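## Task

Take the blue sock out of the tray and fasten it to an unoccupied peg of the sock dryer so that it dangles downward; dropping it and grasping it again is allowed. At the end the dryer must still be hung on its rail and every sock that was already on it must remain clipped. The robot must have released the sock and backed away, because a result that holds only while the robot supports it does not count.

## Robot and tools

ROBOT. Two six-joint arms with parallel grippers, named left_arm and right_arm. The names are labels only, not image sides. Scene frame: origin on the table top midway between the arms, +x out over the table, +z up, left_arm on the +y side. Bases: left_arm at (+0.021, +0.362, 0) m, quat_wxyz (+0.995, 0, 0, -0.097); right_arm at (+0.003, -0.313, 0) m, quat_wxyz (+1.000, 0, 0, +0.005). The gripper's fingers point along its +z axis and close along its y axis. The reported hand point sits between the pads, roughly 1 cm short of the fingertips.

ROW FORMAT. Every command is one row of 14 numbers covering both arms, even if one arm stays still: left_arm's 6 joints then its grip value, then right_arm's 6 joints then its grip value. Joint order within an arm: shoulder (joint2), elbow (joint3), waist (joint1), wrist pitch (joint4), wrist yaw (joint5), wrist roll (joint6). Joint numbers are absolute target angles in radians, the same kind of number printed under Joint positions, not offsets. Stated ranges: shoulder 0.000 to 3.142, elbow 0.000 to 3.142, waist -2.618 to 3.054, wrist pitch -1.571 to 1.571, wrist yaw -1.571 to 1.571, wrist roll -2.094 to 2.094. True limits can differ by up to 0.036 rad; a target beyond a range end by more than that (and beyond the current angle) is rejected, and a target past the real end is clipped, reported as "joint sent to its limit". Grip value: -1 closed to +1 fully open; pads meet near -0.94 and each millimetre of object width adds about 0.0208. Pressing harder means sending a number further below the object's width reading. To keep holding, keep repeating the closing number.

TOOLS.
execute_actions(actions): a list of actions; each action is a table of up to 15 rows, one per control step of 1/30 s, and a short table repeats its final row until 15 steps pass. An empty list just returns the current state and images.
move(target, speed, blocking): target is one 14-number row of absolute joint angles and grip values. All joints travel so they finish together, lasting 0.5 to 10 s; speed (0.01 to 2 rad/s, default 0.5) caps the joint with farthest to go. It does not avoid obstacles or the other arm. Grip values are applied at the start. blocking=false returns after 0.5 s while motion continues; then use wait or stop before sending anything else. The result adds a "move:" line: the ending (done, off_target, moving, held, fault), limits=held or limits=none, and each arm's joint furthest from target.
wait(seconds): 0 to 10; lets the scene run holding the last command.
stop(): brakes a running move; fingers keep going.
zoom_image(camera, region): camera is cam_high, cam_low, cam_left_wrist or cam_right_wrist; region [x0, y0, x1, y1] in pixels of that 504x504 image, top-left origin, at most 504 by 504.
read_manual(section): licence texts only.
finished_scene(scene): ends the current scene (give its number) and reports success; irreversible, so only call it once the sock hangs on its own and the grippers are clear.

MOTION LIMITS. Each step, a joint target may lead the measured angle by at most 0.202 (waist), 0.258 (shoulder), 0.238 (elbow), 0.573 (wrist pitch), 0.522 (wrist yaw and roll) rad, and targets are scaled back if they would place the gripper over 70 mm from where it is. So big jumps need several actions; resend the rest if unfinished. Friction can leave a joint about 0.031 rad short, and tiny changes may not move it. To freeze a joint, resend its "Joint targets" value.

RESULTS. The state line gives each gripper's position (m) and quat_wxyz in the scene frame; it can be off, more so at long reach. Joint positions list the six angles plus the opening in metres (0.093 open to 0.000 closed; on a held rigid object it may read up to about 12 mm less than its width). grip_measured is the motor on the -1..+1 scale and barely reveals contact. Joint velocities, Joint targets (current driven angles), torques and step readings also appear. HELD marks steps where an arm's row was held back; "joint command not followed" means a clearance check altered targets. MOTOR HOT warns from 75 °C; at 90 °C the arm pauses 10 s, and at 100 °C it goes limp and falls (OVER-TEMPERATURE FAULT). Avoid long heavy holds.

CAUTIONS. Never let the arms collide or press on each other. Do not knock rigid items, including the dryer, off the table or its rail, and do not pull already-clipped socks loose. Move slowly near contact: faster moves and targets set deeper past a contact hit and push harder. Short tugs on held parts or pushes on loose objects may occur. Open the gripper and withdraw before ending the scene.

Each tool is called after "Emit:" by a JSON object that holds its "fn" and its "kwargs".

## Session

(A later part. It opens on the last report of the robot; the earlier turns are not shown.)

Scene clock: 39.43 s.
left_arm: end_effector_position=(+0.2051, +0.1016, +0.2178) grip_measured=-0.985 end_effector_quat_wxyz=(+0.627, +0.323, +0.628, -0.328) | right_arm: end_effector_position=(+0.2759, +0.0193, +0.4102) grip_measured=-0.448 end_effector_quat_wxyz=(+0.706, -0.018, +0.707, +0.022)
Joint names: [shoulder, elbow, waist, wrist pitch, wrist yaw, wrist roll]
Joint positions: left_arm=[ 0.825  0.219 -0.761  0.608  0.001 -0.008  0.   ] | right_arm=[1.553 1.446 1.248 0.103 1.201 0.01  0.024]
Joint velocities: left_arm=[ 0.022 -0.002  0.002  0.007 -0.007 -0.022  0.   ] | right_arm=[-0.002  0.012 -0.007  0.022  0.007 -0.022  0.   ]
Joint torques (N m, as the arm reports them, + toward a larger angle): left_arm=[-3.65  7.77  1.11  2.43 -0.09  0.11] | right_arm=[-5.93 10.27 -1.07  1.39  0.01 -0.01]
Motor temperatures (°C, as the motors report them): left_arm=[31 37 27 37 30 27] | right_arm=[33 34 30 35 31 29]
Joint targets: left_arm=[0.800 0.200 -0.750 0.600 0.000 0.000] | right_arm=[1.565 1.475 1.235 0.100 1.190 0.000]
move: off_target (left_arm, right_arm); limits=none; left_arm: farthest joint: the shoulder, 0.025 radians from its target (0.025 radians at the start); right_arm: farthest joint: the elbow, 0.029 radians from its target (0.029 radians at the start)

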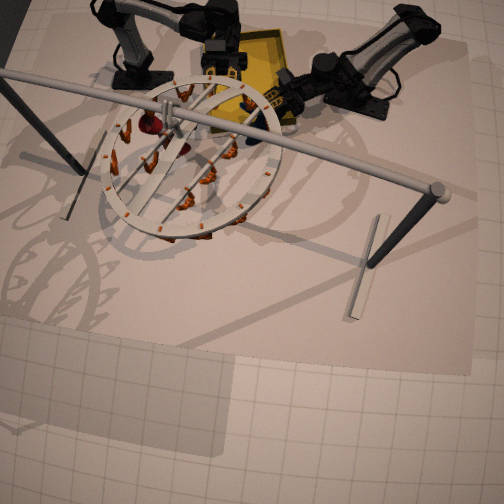

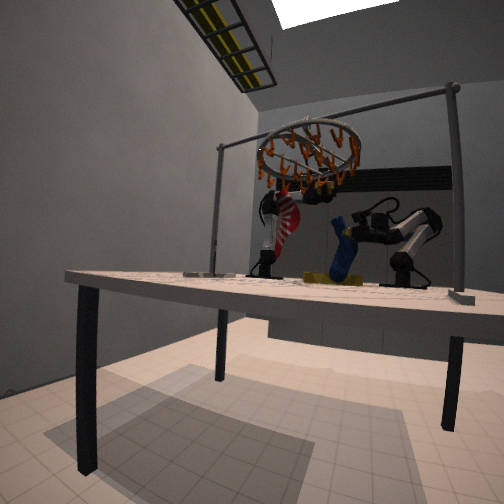

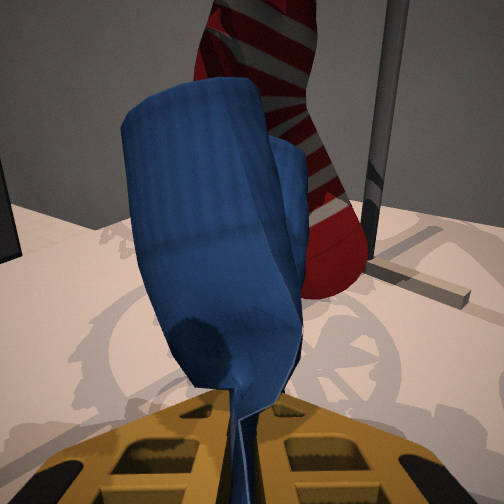

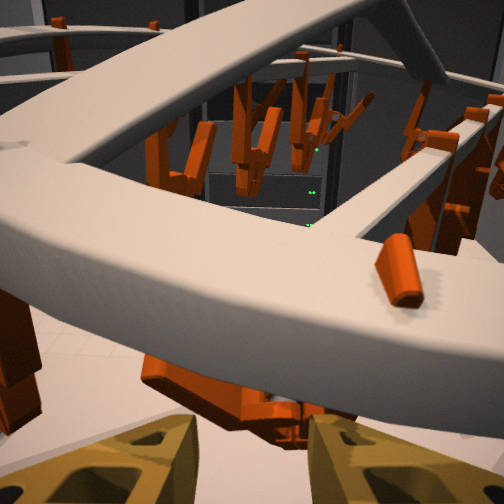

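Missed, but now fingers are under the ring; opening should let the peg drop between them.

Emit:
{"fn": "move", "kwargs": {"target": [0.8,0.2,-0.75,0.6,0,0,-1, 1.565,1.475,1.235,0.10,1.19,0,0.4]}}

Emit:
{"fn": "wait", "kwargs": {"seconds": 1.5}}

Emit:
{"fn": "move", "kwargs": {"target": [0.8,0.2,-0.75,0.6,0,0,-1, 1.565,1.475,1.235,0.10,1.19,0,-0.45]}}

Emit:
{"fn": "zoom_image", "kwargs": {"camera": "cam_low", "region": [290, 160, 350, 220]}}

Scene clock: 40.30 s.
left_arm: end_effector_position=(+0.2051, +0.1016, +0.2178) grip_measured=-0.985 end_effector_quat_wxyz=(+0.627, +0.323, +0.628, -0.328) | right_arm: end_effector_position=(+0.2759, +0.0194, +0.4102) grip_measured=+0.398 end_effector_quat_wxyz=(+0.706, -0.018, +0.707, +0.022)
Joint names: [shoulder, elbow, waist, wrist pitch, wrist yaw, wrist roll]
Joint positions: left_arm=[ 0.825  0.219 -0.761  0.608  0.001 -0.008  0.   ] | right_arm=[1.553 1.446 1.248 0.103 1.201 0.01  0.064]
Joint velocities: left_arm=[-0.007  0.002 -0.022  0.022 -0.007  0.051  0.   ] | right_arm=[-0.002  0.007  0.012 -0.022  0.007  0.007 -0.   ]
Joint torques (N m, as the arm reports them, + toward a larger angle): left_arm=[-3.55  7.72  1.22  2.42 -0.08  0.12] | right_arm=[-6.04 10.29 -1.21  1.39 -0.01 -0.02]
Motor temperatures (°C, as the motors report them): left_arm=[31 37 27 37 30 27] | right_arm=[33 34 30 35 31 29]
Joint targets: left_arm=[0.800 0.200 -0.750 0.600 -0.000 -0.000] | right_arm=[1.565 1.475 1.235 0.100 1.190 -0.000]
move: off_target (left_arm, right_arm); limits=none; left_arm: farthest joint: the shoulder, 0.025 radians from its target (0.025 radians at the start); right_arm: farthest joint: the elbow, 0.029 radians from its target (0.029 radians at the start)

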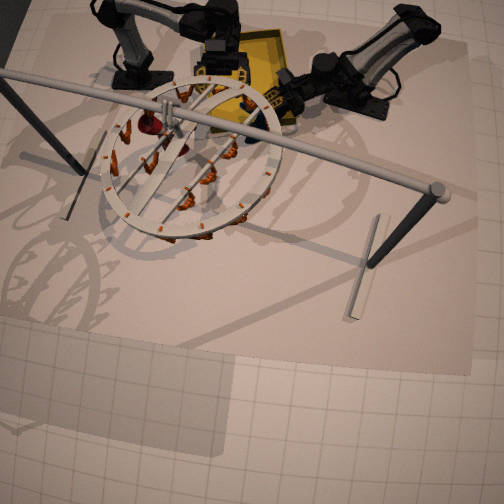

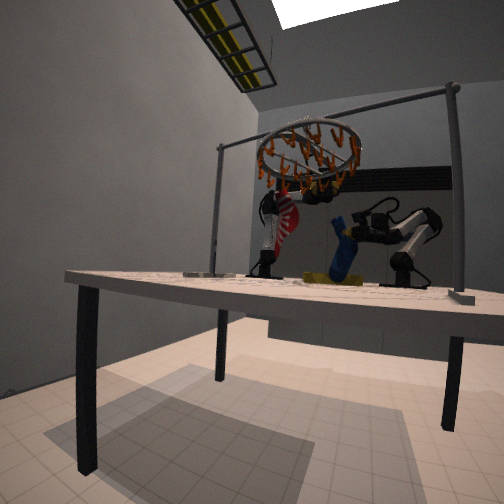

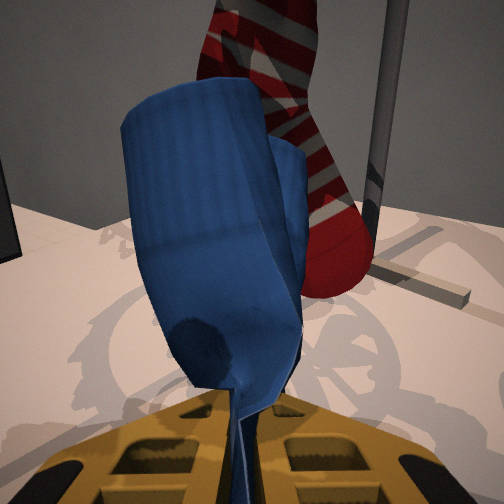

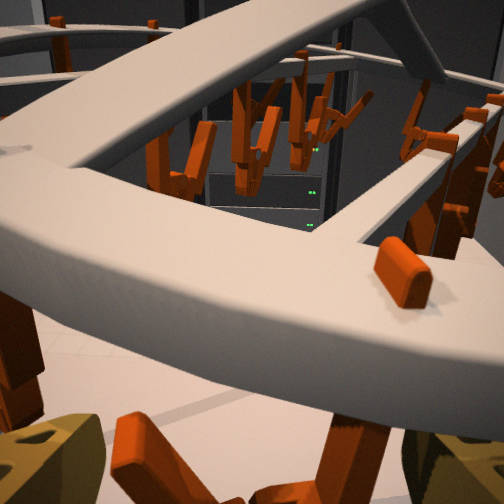

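Scene clock: 41.80 s.
left_arm: end_effector_position=(+0.2051, +0.1016, +0.2178) grip_measured=-0.985 end_effector_quat_wxyz=(+0.627, +0.323, +0.628, -0.328) | right_arm: end_effector_position=(+0.2759, +0.0194, +0.4102) grip_measured=+0.398 end_effector_quat_wxyz=(+0.706, -0.018, +0.707, +0.022)
Joint names: [shoulder, elbow, waist, wrist pitch, wrist yaw, wrist roll]
Joint positions: left_arm=[ 0.825  0.219 -0.761  0.608  0.001 -0.008  0.   ] | right_arm=[1.553 1.446 1.248 0.103 1.201 0.01  0.064]
Joint velocities: left_arm=[-0.012 -0.017 -0.007  0.022  0.022 -0.037  0.   ] | right_arm=[-0.012  0.007  0.002 -0.066 -0.022 -0.051  0.001]
Joint torques (N m, as the arm reports them, + toward a larger angle): left_arm=[-3.7   7.34  1.14  2.39 -0.09  0.12] | right_arm=[-5.99 10.26 -1.21  1.42  0.02 -0.02]
Motor temperatures (°C, as the motors report them): left_arm=[31 37 27 37 30 27] | right_arm=[33 34 30 36 31 29]
Joint targets: left_arm=[0.800 0.200 -0.750 0.600 -0.000 -0.000] | right_arm=[1.565 1.475 1.235 0.100 1.190 -0.000]
wait: 1.50 s; at rest by 0.17 s

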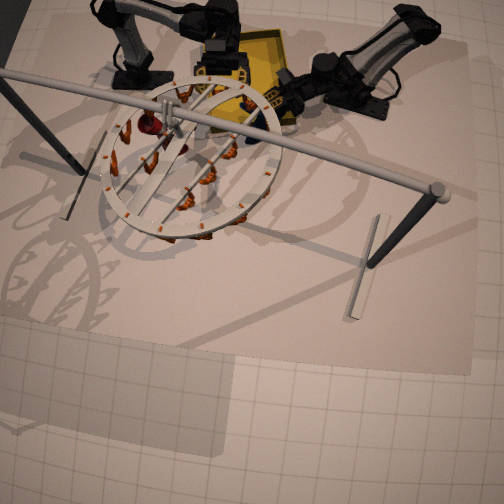

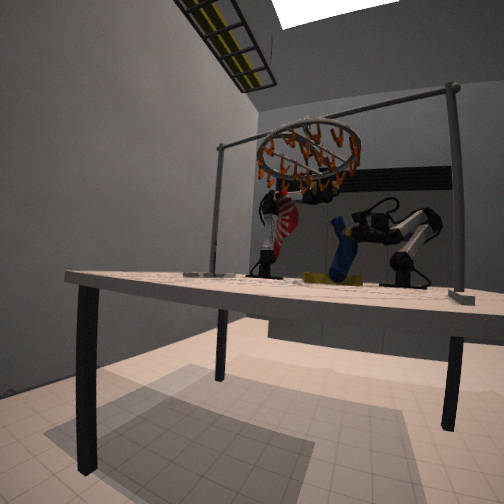

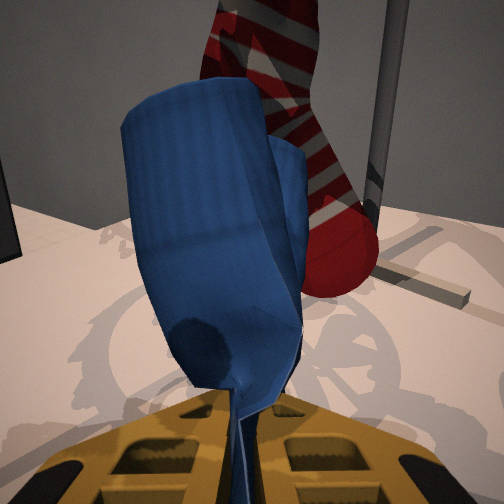

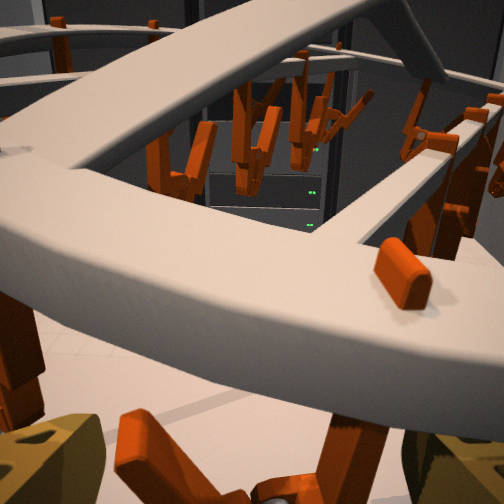

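Scene clock: 42.50 s.
left_arm: end_effector_position=(+0.2051, +0.1016, +0.2178) grip_measured=-0.985 end_effector_quat_wxyz=(+0.627, +0.323, +0.628, -0.328) | right_arm: end_effector_position=(+0.2770, +0.0168, +0.4108) grip_measured=-0.432 end_effector_quat_wxyz=(+0.707, -0.010, +0.707, +0.021)
Joint names: [shoulder, elbow, waist, wrist pitch, wrist yaw, wrist roll]
Joint positions: left_arm=[ 0.825  0.219 -0.761  0.608  0.001 -0.008  0.   ] | right_arm=[1.553 1.446 1.245 0.107 1.212 0.016 0.024]
Joint velocities: left_arm=[ 0.012 -0.007  0.017 -0.066  0.051 -0.037  0.   ] | right_arm=[ 0.022 -0.017  0.002 -0.037  0.037  0.037 -0.   ]
Joint torques (N m, as the arm reports them, + toward a larger angle): left_arm=[-3.61  7.47  1.05  2.47 -0.12  0.1 ] | right_arm=[-5.97 10.18 -0.88  1.32 -0.08 -0.06]
Motor temperatures (°C, as the motors report them): left_arm=[31 37 27 37 30 27] | right_arm=[33 34 30 36 31 29]
Joint targets: left_arm=[0.800 0.200 -0.750 0.600 -0.000 -0.000] | right_arm=[1.565 1.475 1.235 0.100 1.190 0.000]
move: off_target (left_arm, right_arm); limits=none; left_arm: farthest joint: the shoulder, 0.025 radians from its target (0.025 radians at the start); right_arm: farthest joint: the elbow, 0.029 radians from its target (0.029 radians at the start)

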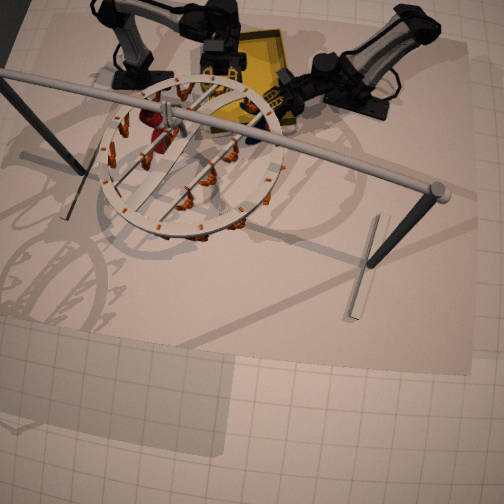

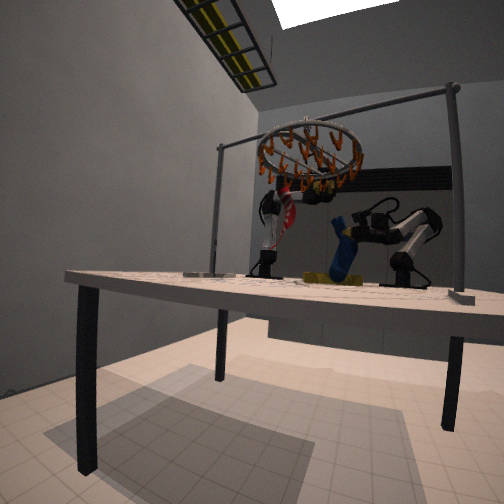

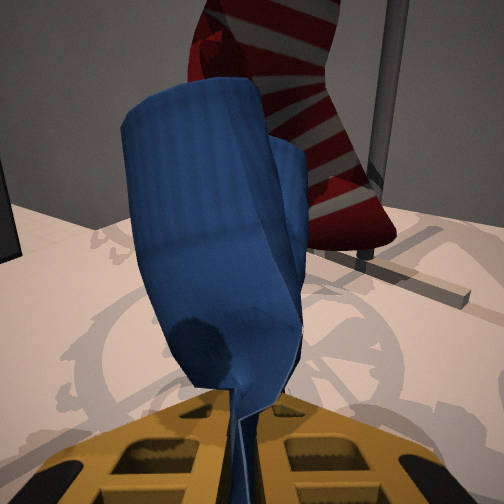

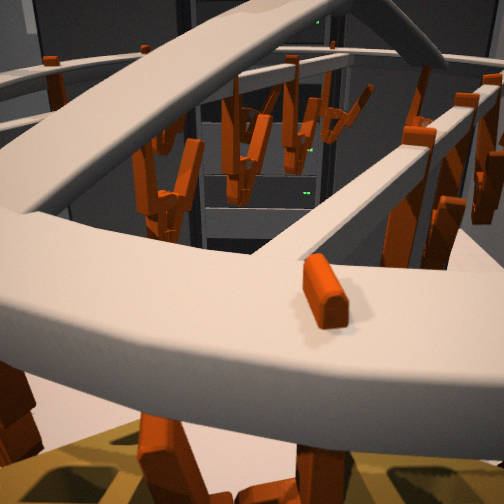

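Region (290, 160, 350, 220) of cam_low's 504x504 image, scaled by 8.400, with more detail than that image has.

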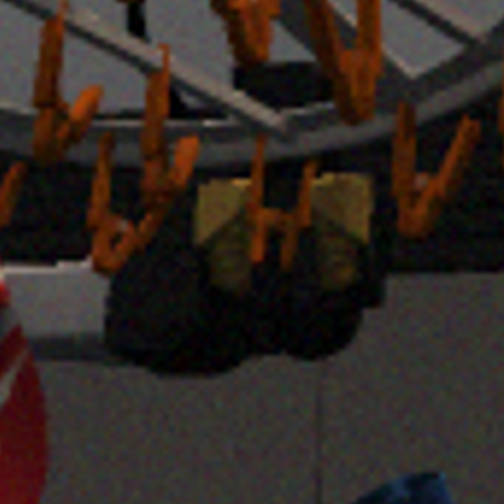

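Emit:
{"fn": "move", "kwargs": {"target": [1.72,0.66,-0.79,1.3,0,0,-1, 1.565,1.475,1.235,0.10,1.19,0,-0.42], "speed": 0.4}}

Emit:
{"fn": "move", "kwargs": {"target": [1.72,0.66,-0.79,1.48,0,0,-1, 1.565,1.475,1.235,0.10,1.19,0,-0.42], "speed": 0.2}}

Emit:
{"fn": "zoom_image", "kwargs": {"camera": "cam_low", "region": [295, 175, 345, 225]}}

Scene clock: 45.67 s.
left_arm: end_effector_position=(+0.2812, -0.0205, +0.2384) grip_measured=-0.985 end_effector_quat_wxyz=(+0.684, +0.293, +0.559, -0.366) | right_arm: end_effector_position=(+0.2770, +0.0166, +0.4108) grip_measured=-0.408 end_effector_quat_wxyz=(+0.707, -0.009, +0.707, +0.021)
Joint names: [shoulder, elbow, waist, wrist pitch, wrist yaw, wrist roll]
Joint positions: left_arm=[ 1.703  0.634 -0.779  1.274  0.001 -0.008  0.   ] | right_arm=[1.553 1.446 1.245 0.107 1.213 0.016 0.026]
Joint velocities: left_arm=[ 0.007 -0.017  0.012  0.007 -0.022 -0.022  0.   ] | right_arm=[-0.022 -0.002  0.002 -0.007  0.051  0.066  0.   ]
Joint torques (N m, as the arm reports them, + toward a larger angle): left_arm=[-6.83  9.93 -1.04  2.66 -0.07  0.1 ] | right_arm=[-6.04 10.3  -0.81  1.35 -0.09 -0.08]
Motor temperatures (°C, as the motors report them): left_arm=[31 38 27 38 30 27] | right_arm=[33 35 30 36 31 29]
Joint targets: left_arm=[1.720 0.660 -0.790 1.300 0.000 -0.000] | right_arm=[1.565 1.475 1.235 0.100 1.190 0.000]
move: off_target (left_arm, right_arm); limits=none; left_arm: farthest joint: the elbow, 0.026 radians from its target (0.441 radians at the start); right_arm: farthest joint: the elbow, 0.029 radians from its target (0.029 radians at the start)

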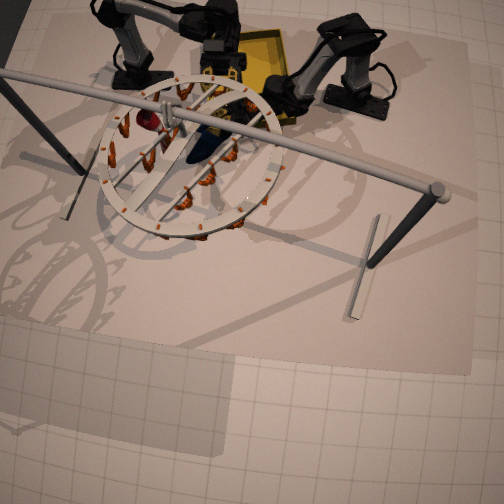

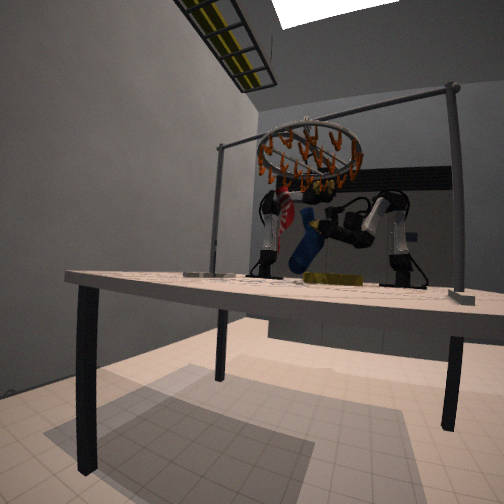

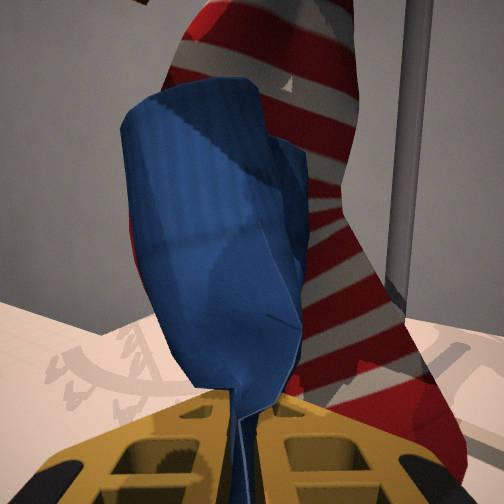

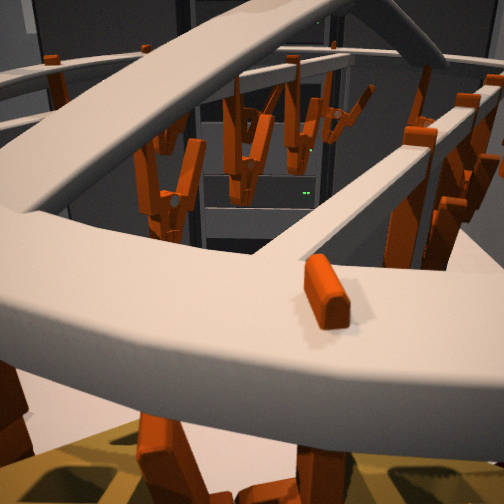

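Scene clock: 47.27 s.
left_arm: end_effector_position=(+0.2740, -0.0100, +0.2803) grip_measured=-0.985 end_effector_quat_wxyz=(+0.731, +0.260, +0.495, -0.391) | right_arm: end_effector_position=(+0.2770, +0.0165, +0.4108) grip_measured=-0.408 end_effector_quat_wxyz=(+0.707, -0.009, +0.707, +0.021)
Joint names: [shoulder, elbow, waist, wrist pitch, wrist yaw, wrist roll]
Joint positions: left_arm=[ 1.703  0.634 -0.779  1.454  0.001 -0.008  0.   ] | right_arm=[1.553 1.446 1.245 0.107 1.213 0.016 0.026]
Joint velocities: left_arm=[-0.012 -0.002  0.017 -0.022 -0.051 -0.022  0.   ] | right_arm=[ 0.007  0.012 -0.002 -0.081 -0.007 -0.037 -0.   ]
Joint torques (N m, as the arm reports them, + toward a larger angle): left_arm=[-6.84  9.63 -0.95  2.34 -0.12  0.09] | right_arm=[-6.06 10.35 -0.9   1.31 -0.11 -0.09]
Motor temperatures (°C, as the motors report them): left_arm=[31 38 27 38 30 27] | right_arm=[33 35 30 36 31 29]
Joint targets: left_arm=[1.720 0.660 -0.790 1.480 -0.000 -0.000] | right_arm=[1.565 1.475 1.235 0.100 1.190 0.000]
move: off_target (left_arm, right_arm); limits=none; left_arm: farthest joint: the elbow, 0.026 radians from its target (0.026 radians at the start); right_arm: farthest joint: the elbow, 0.029 radians from its target (0.029 radians at the start)

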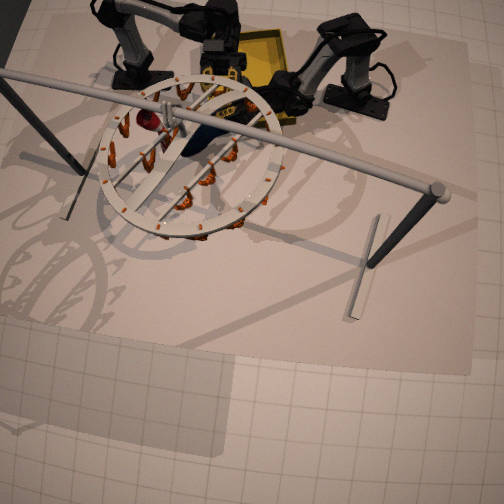

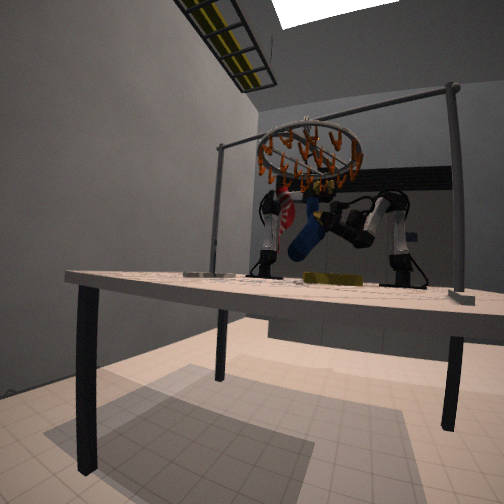

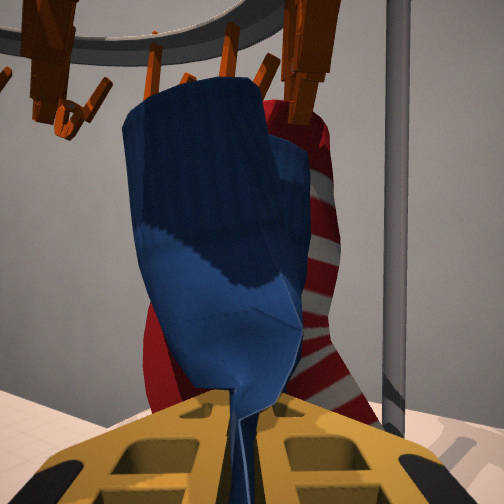

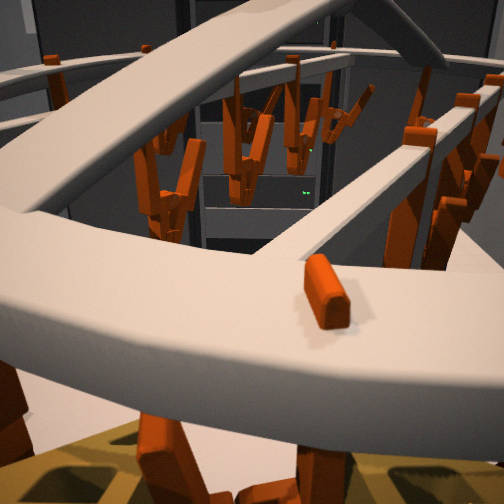

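Region (295, 175, 345, 225) of cam_low's 504x504 image, scaled by 10.080, with more detail than that image has.

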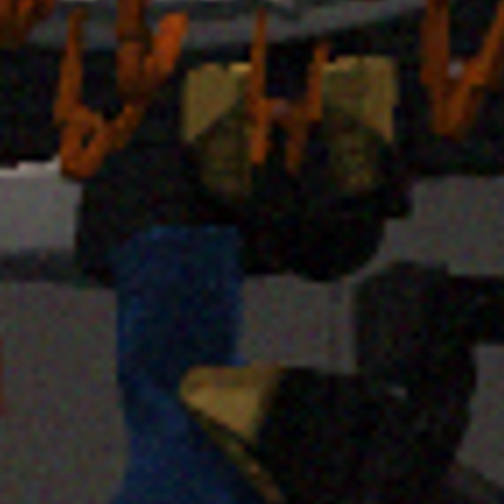

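Emit:
{"fn": "move", "kwargs": {"target": [1.68,0.66,-0.79,1.5,0,0,-1,1.565,1.475,1.235,0.10,1.19,0,-0.42], "speed": 0.05}}

Emit:
{"fn": "zoom_image", "kwargs": {"camera": "cam_low", "region": [285,165,355,235]}}

Scene clock: 48.93 s.
left_arm: end_effector_position=(+0.2730, -0.0085, +0.2847) grip_measured=-0.985 end_effector_quat_wxyz=(+0.736, +0.256, +0.487, -0.394) | right_arm: end_effector_position=(+0.2770, +0.0165, +0.4108) grip_measured=-0.408 end_effector_quat_wxyz=(+0.707, -0.009, +0.707, +0.020)
Joint names: [shoulder, elbow, waist, wrist pitch, wrist yaw, wrist roll]
Joint positions: left_arm=[ 1.703  0.634 -0.779  1.474  0.001 -0.008  0.   ] | right_arm=[1.553 1.446 1.245 0.107 1.213 0.016 0.026]
Joint velocities: left_arm=[-0.007  0.002  0.002  0.051 -0.007  0.051  0.   ] | right_arm=[ 0.002  0.027 -0.007 -0.037 -0.11  -0.007 -0.   ]
Joint torques (N m, as the arm reports them, + toward a larger angle): left_arm=[-9.98  9.32 -0.87  2.35 -0.04  0.09] | right_arm=[-6.04 10.3  -0.86  1.37 -0.1  -0.06]
Motor temperatures (°C, as the motors report them): left_arm=[32 38 27 38 30 27] | right_arm=[34 35 30 36 31 29]
Joint targets: left_arm=[1.680 0.660 -0.790 1.500 0.000 -0.000] | right_arm=[1.565 1.475 1.235 0.100 1.190 -0.000]
move: off_target (left_arm, right_arm); limits=none; left_arm: farthest joint: the elbow, 0.026 radians from its target (0.026 radians at the start); right_arm: farthest joint: the elbow, 0.029 radians from its target (0.029 radians at the start)

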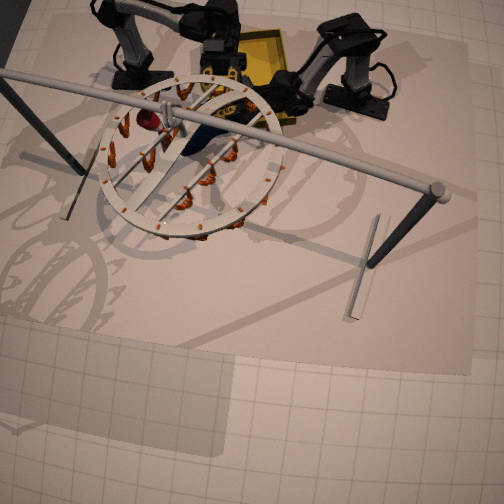

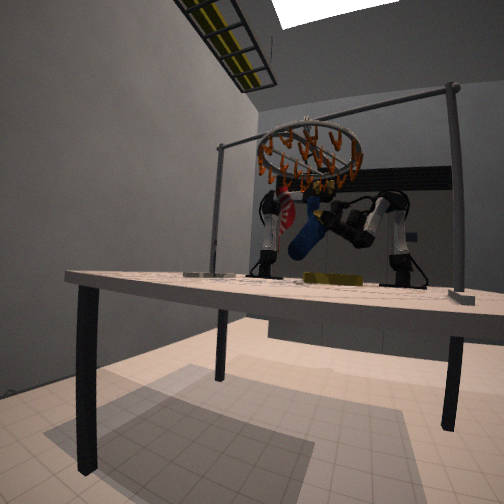

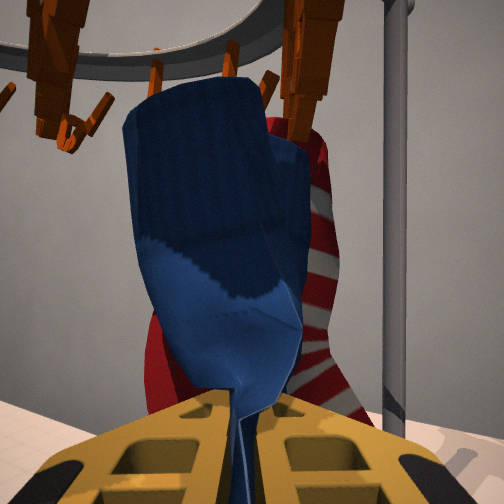

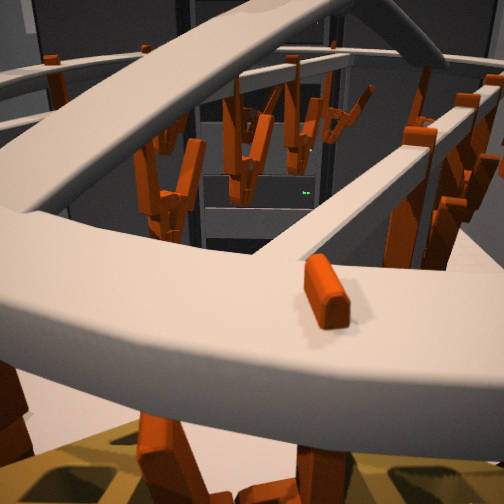

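Region (285, 165, 355, 235) of cam_low's 504x504 image, scaled by 7.200, with more detail than that image has.

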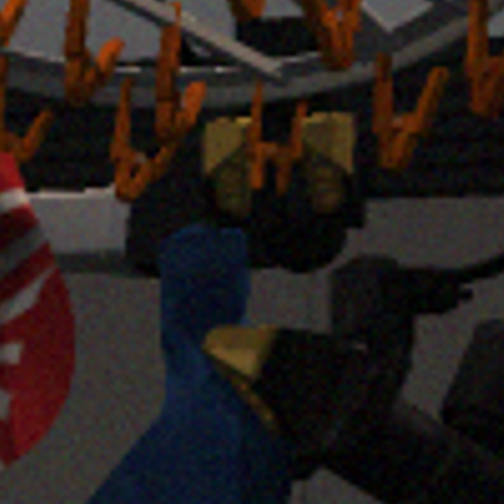

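Emit:
{"fn": "move", "kwargs": {"target": [1.615,0.585,-0.735,1.5,0,0,-1,1.565,1.475,1.235,0.10,1.19,0,-0.42], "speed": 0.06}}

Emit:
{"fn": "zoom_image", "kwargs": {"camera": "cam_low", "region": [285,165,355,235]}}

Scene clock: 50.90 s.
left_arm: end_effector_position=(+0.2772, +0.0116, +0.3017) grip_measured=-0.985 end_effector_quat_wxyz=(+0.752, +0.240, +0.477, -0.386) | right_arm: end_effector_position=(+0.2770, +0.0165, +0.4108) grip_measured=-0.408 end_effector_quat_wxyz=(+0.707, -0.009, +0.707, +0.020)
Joint names: [shoulder, elbow, waist, wrist pitch, wrist yaw, wrist roll]
Joint positions: left_arm=[ 1.639  0.607 -0.745  1.477  0.001 -0.008  0.   ] | right_arm=[1.553 1.446 1.245 0.107 1.213 0.016 0.026]
Joint velocities: left_arm=[ 0.007 -0.012  0.002  0.007  0.037  0.007  0.   ] | right_arm=[-0.012 -0.002  0.002  0.066  0.007 -0.022 -0.   ]
Joint torques (N m, as the arm reports them, + toward a larger angle): left_arm=[-9.55  5.35  0.86  2.23 -0.03  0.1 ] | right_arm=[-6.05 10.28 -0.86  1.34 -0.12 -0.06]
Motor temperatures (°C, as the motors report them): left_arm=[32 38 27 38 30 27] | right_arm=[34 35 30 36 31 29]
Joint targets: left_arm=[1.615 0.585 -0.735 1.500 0.000 0.000] | right_arm=[1.565 1.475 1.235 0.100 1.190 0.000]
move: off_target (left_arm, right_arm); limits=none; left_arm: farthest joint: the shoulder, 0.024 radians from its target (0.088 radians at the start); right_arm: farthest joint: the elbow, 0.029 radians from its target (0.029 radians at the start)

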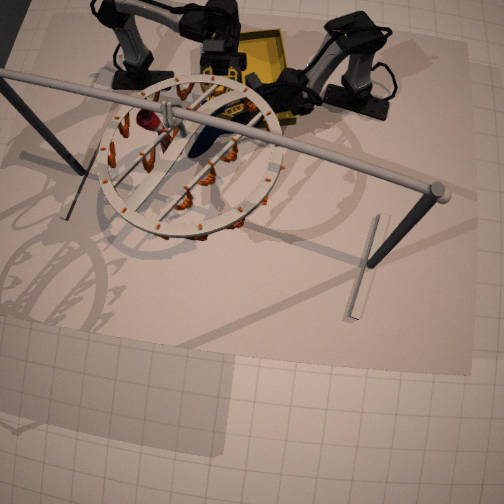

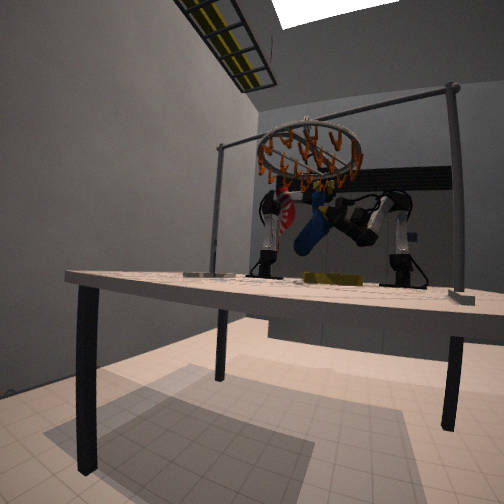

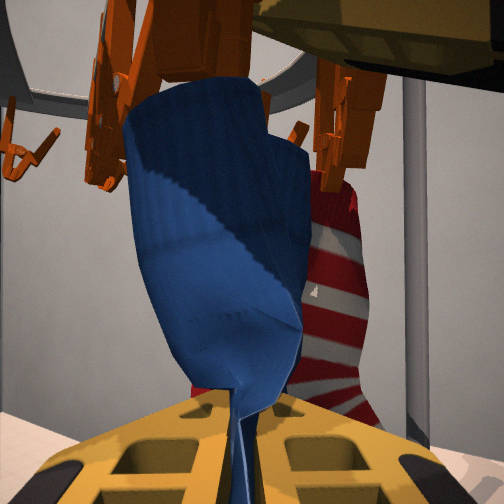

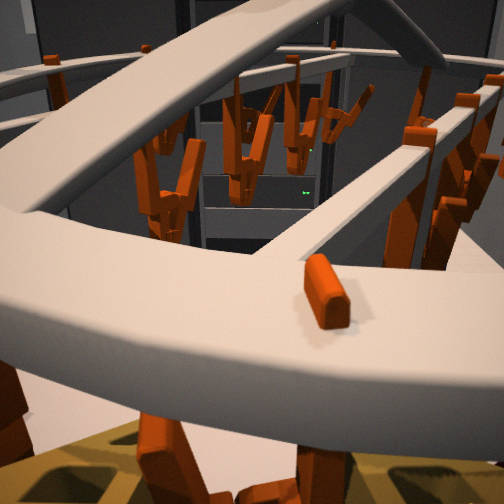

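Region (285, 165, 355, 235) of cam_low's 504x504 image, scaled by 7.200, with more detail than that image has.

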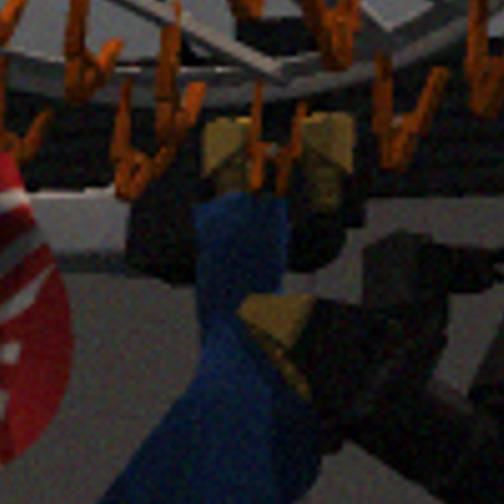

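Emit:
{"fn": "move", "kwargs": {"target": [1.615,0.65,-0.735,1.5,0,0,-1,1.565,1.475,1.235,0.10,1.19,0,-0.42], "speed": 0.04}}

Emit:
{"fn": "zoom_image", "kwargs": {"camera": "cam_low", "region": [300,170,345,215]}}

Scene clock: 52.40 s.
left_arm: end_effector_position=(+0.2780, +0.0105, +0.3092) grip_measured=-0.985 end_effector_quat_wxyz=(+0.757, +0.237, +0.469, -0.388) | right_arm: end_effector_position=(+0.2770, +0.0164, +0.4108) grip_measured=-0.408 end_effector_quat_wxyz=(+0.707, -0.009, +0.707, +0.020)
Joint names: [shoulder, elbow, waist, wrist pitch, wrist yaw, wrist roll]
Joint positions: left_arm=[ 1.639  0.626 -0.745  1.477  0.001 -0.008  0.   ] | right_arm=[1.553 1.446 1.245 0.107 1.214 0.016 0.026]
Joint velocities: left_arm=[-0.007 -0.002  0.007 -0.11   0.037  0.066  0.   ] | right_arm=[ 0.007 -0.007 -0.007  0.007  0.007  0.051 -0.   ]
Joint torques (N m, as the arm reports them, + toward a larger angle): left_arm=[-9.47  9.61  1.02  2.27 -0.04  0.16] | right_arm=[-5.99 10.31 -0.9   1.32 -0.12 -0.05]
Motor temperatures (°C, as the motors report them): left_arm=[32 38 27 38 30 27] | right_arm=[34 35 30 36 31 29]
Joint targets: left_arm=[1.615 0.650 -0.735 1.500 -0.000 -0.000] | right_arm=[1.565 1.475 1.235 0.100 1.190 -0.000]
move: off_target (left_arm, right_arm); limits=none; left_arm: farthest joint: the shoulder, 0.024 radians from its target (0.024 radians at the start); right_arm: farthest joint: the elbow, 0.029 radians from its target (0.029 radians at the start)

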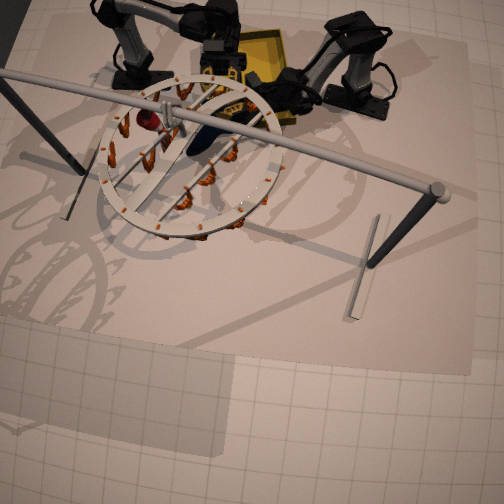

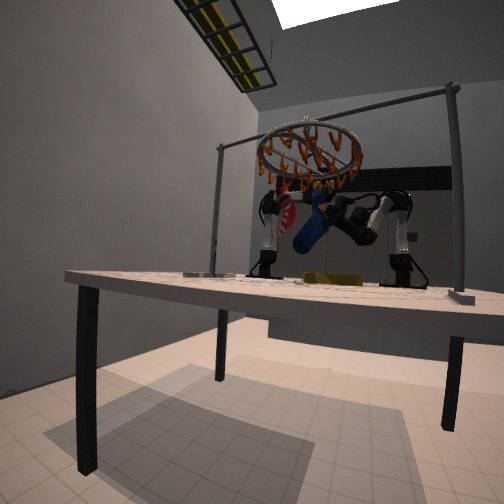

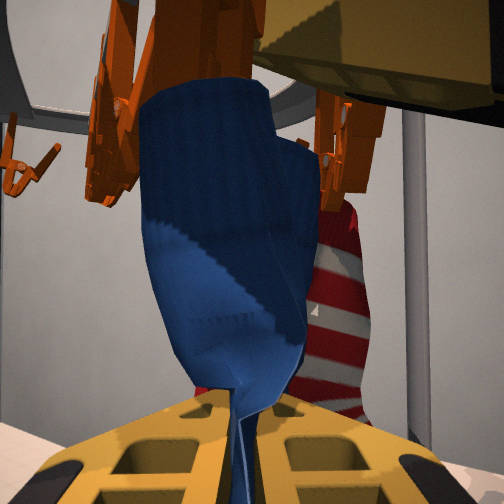

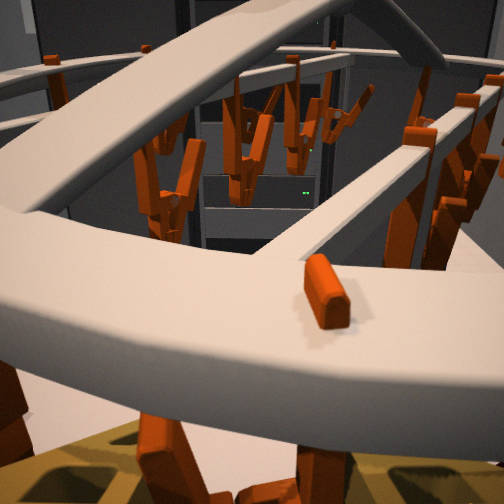

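Region (300, 170, 345, 215) of cam_low's 504x504 image, scaled by 11.200, with more detail than that image has.

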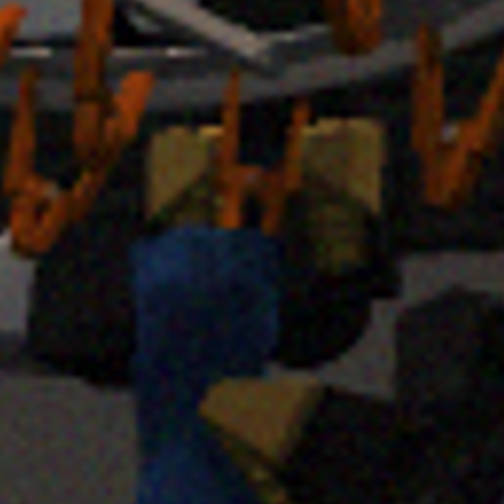

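Emit:
{"fn": "move", "kwargs": {"target": [1.69,0.65,-0.735,1.5,0,0,-1,1.565,1.475,1.235,0.10,1.19,0,-0.42], "speed": 0.05}}

Emit:
{"fn": "move", "kwargs": {"target": [1.69,0.685,-0.735,1.5,0,0,-1,1.565,1.475,1.235,0.10,1.19,0,-0.42], "speed": 0.04}}

Emit:
{"fn": "zoom_image", "kwargs": {"camera": "cam_low", "region": [300,170,345,215]}}

Scene clock: 53.83 s.
left_arm: end_effector_position=(+0.2813, +0.0060, +0.2966) grip_measured=-0.985 end_effector_quat_wxyz=(+0.750, +0.242, +0.481, -0.385) | right_arm: end_effector_position=(+0.2770, +0.0164, +0.4108) grip_measured=-0.408 end_effector_quat_wxyz=(+0.707, -0.009, +0.707, +0.020)
Joint names: [shoulder, elbow, waist, wrist pitch, wrist yaw, wrist roll]
Joint positions: left_arm=[ 1.67   0.626 -0.745  1.478  0.001 -0.008  0.   ] | right_arm=[1.553 1.446 1.245 0.107 1.214 0.016 0.026]
Joint velocities: left_arm=[ 0.012 -0.012 -0.002 -0.022 -0.051 -0.022  0.   ] | right_arm=[-0.007  0.012 -0.007 -0.037  0.007  0.022 -0.001]
Joint torques (N m, as the arm reports them, + toward a larger angle): left_arm=[-6.3   9.44  1.01  2.26 -0.03  0.09] | right_arm=[-6.03 10.46 -0.89  1.33 -0.1  -0.06]
Motor temperatures (°C, as the motors report them): left_arm=[32 38 27 38 30 27] | right_arm=[34 35 30 36 31 29]
Joint targets: left_arm=[1.690 0.650 -0.735 1.500 -0.000 -0.000] | right_arm=[1.565 1.475 1.235 0.100 1.190 0.000]
move: off_target (left_arm, right_arm); limits=none; left_arm: farthest joint: the elbow, 0.024 radians from its target (0.024 radians at the start); right_arm: farthest joint: the elbow, 0.029 radians from its target (0.029 radians at the start)

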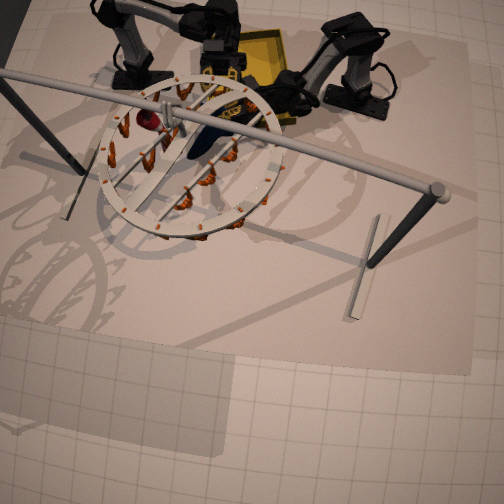

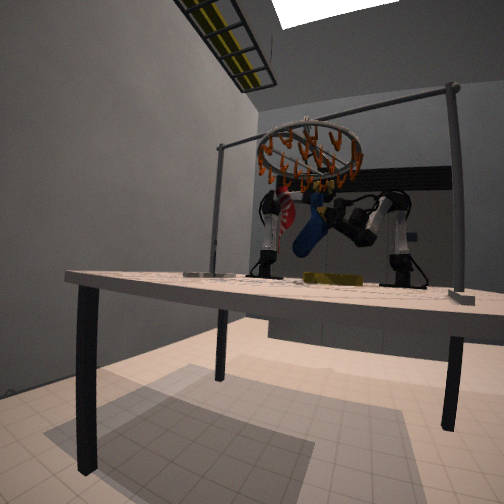

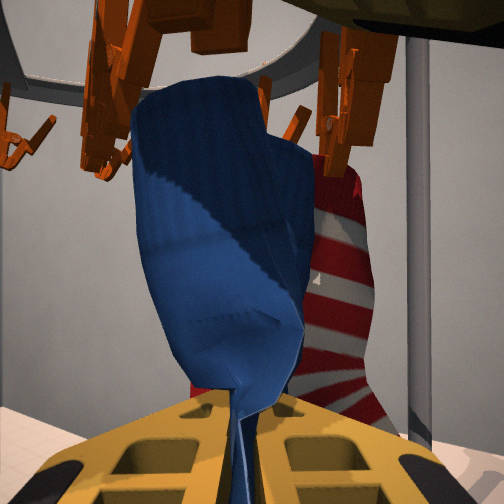

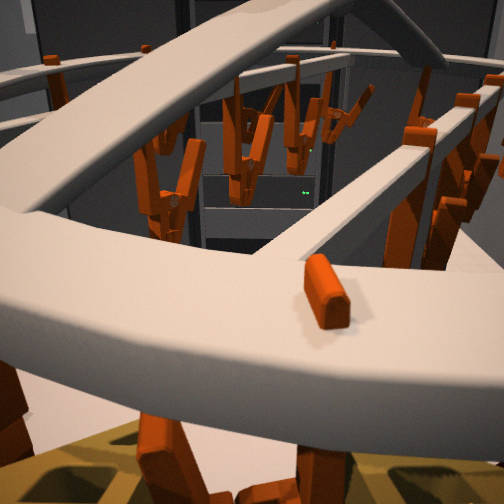

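Scene clock: 55.57 s.
left_arm: end_effector_position=(+0.2828, +0.0039, +0.3104) grip_measured=-0.985 end_effector_quat_wxyz=(+0.758, +0.236, +0.467, -0.389) | right_arm: end_effector_position=(+0.2770, +0.0164, +0.4108) grip_measured=-0.408 end_effector_quat_wxyz=(+0.707, -0.009, +0.707, +0.020)
Joint names: [shoulder, elbow, waist, wrist pitch, wrist yaw, wrist roll]
Joint positions: left_arm=[ 1.67   0.66  -0.745  1.478  0.001 -0.008  0.   ] | right_arm=[1.553 1.446 1.245 0.107 1.214 0.016 0.026]
Joint velocities: left_arm=[ 0.012 -0.007  0.002 -0.022  0.081 -0.037  0.   ] | right_arm=[-0.007  0.007 -0.012  0.007 -0.037 -0.022 -0.001]
Joint torques (N m, as the arm reports them, + toward a larger angle): left_arm=[-6.27  9.71  1.05  2.27 -0.09  0.08] | right_arm=[-5.99 10.31 -0.91  1.32 -0.13 -0.06]
Motor temperatures (°C, as the motors report them): left_arm=[32 38 27 38 30 27] | right_arm=[34 35 30 36 31 29]
Joint targets: left_arm=[1.690 0.685 -0.735 1.500 0.000 0.000] | right_arm=[1.565 1.475 1.235 0.100 1.190 -0.000]
move: off_target (left_arm, right_arm); limits=none; left_arm: farthest joint: the elbow, 0.025 radians from its target (0.059 radians at the start); right_arm: farthest joint: the elbow, 0.029 radians from its target (0.029 radians at the start)

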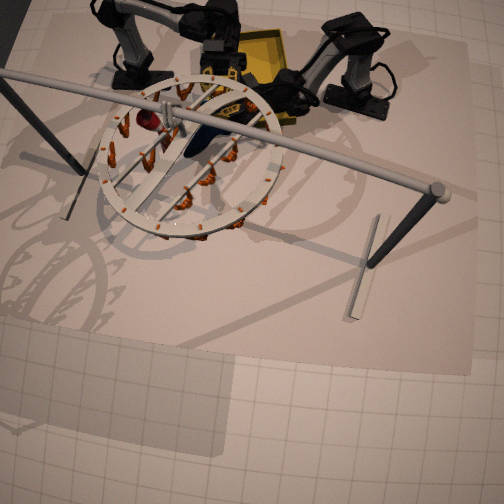

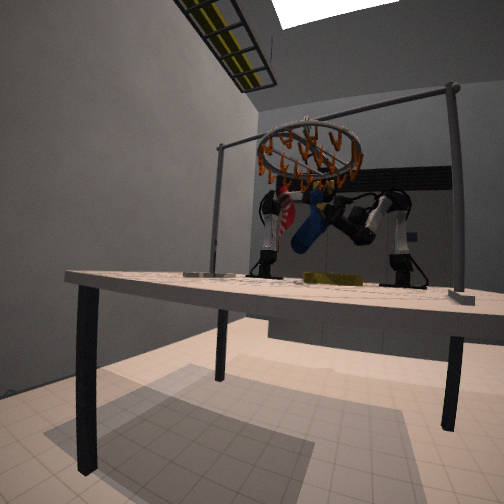

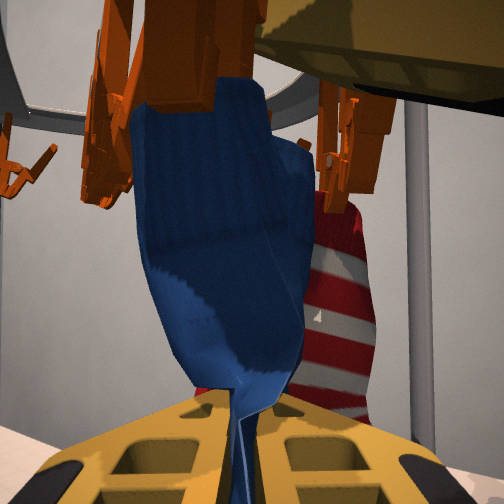

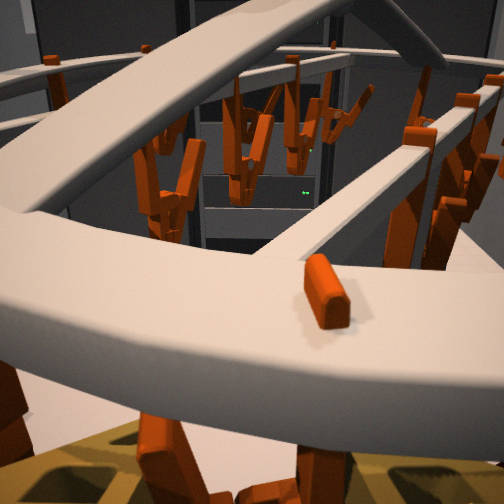

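Region (300, 170, 345, 215) of cam_low's 504x504 image, scaled by 11.200, with more detail than that image has.

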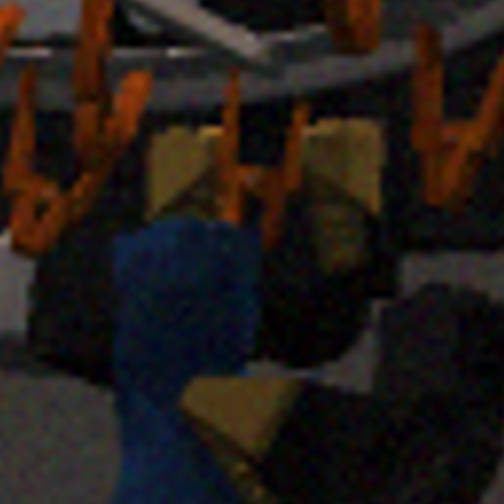

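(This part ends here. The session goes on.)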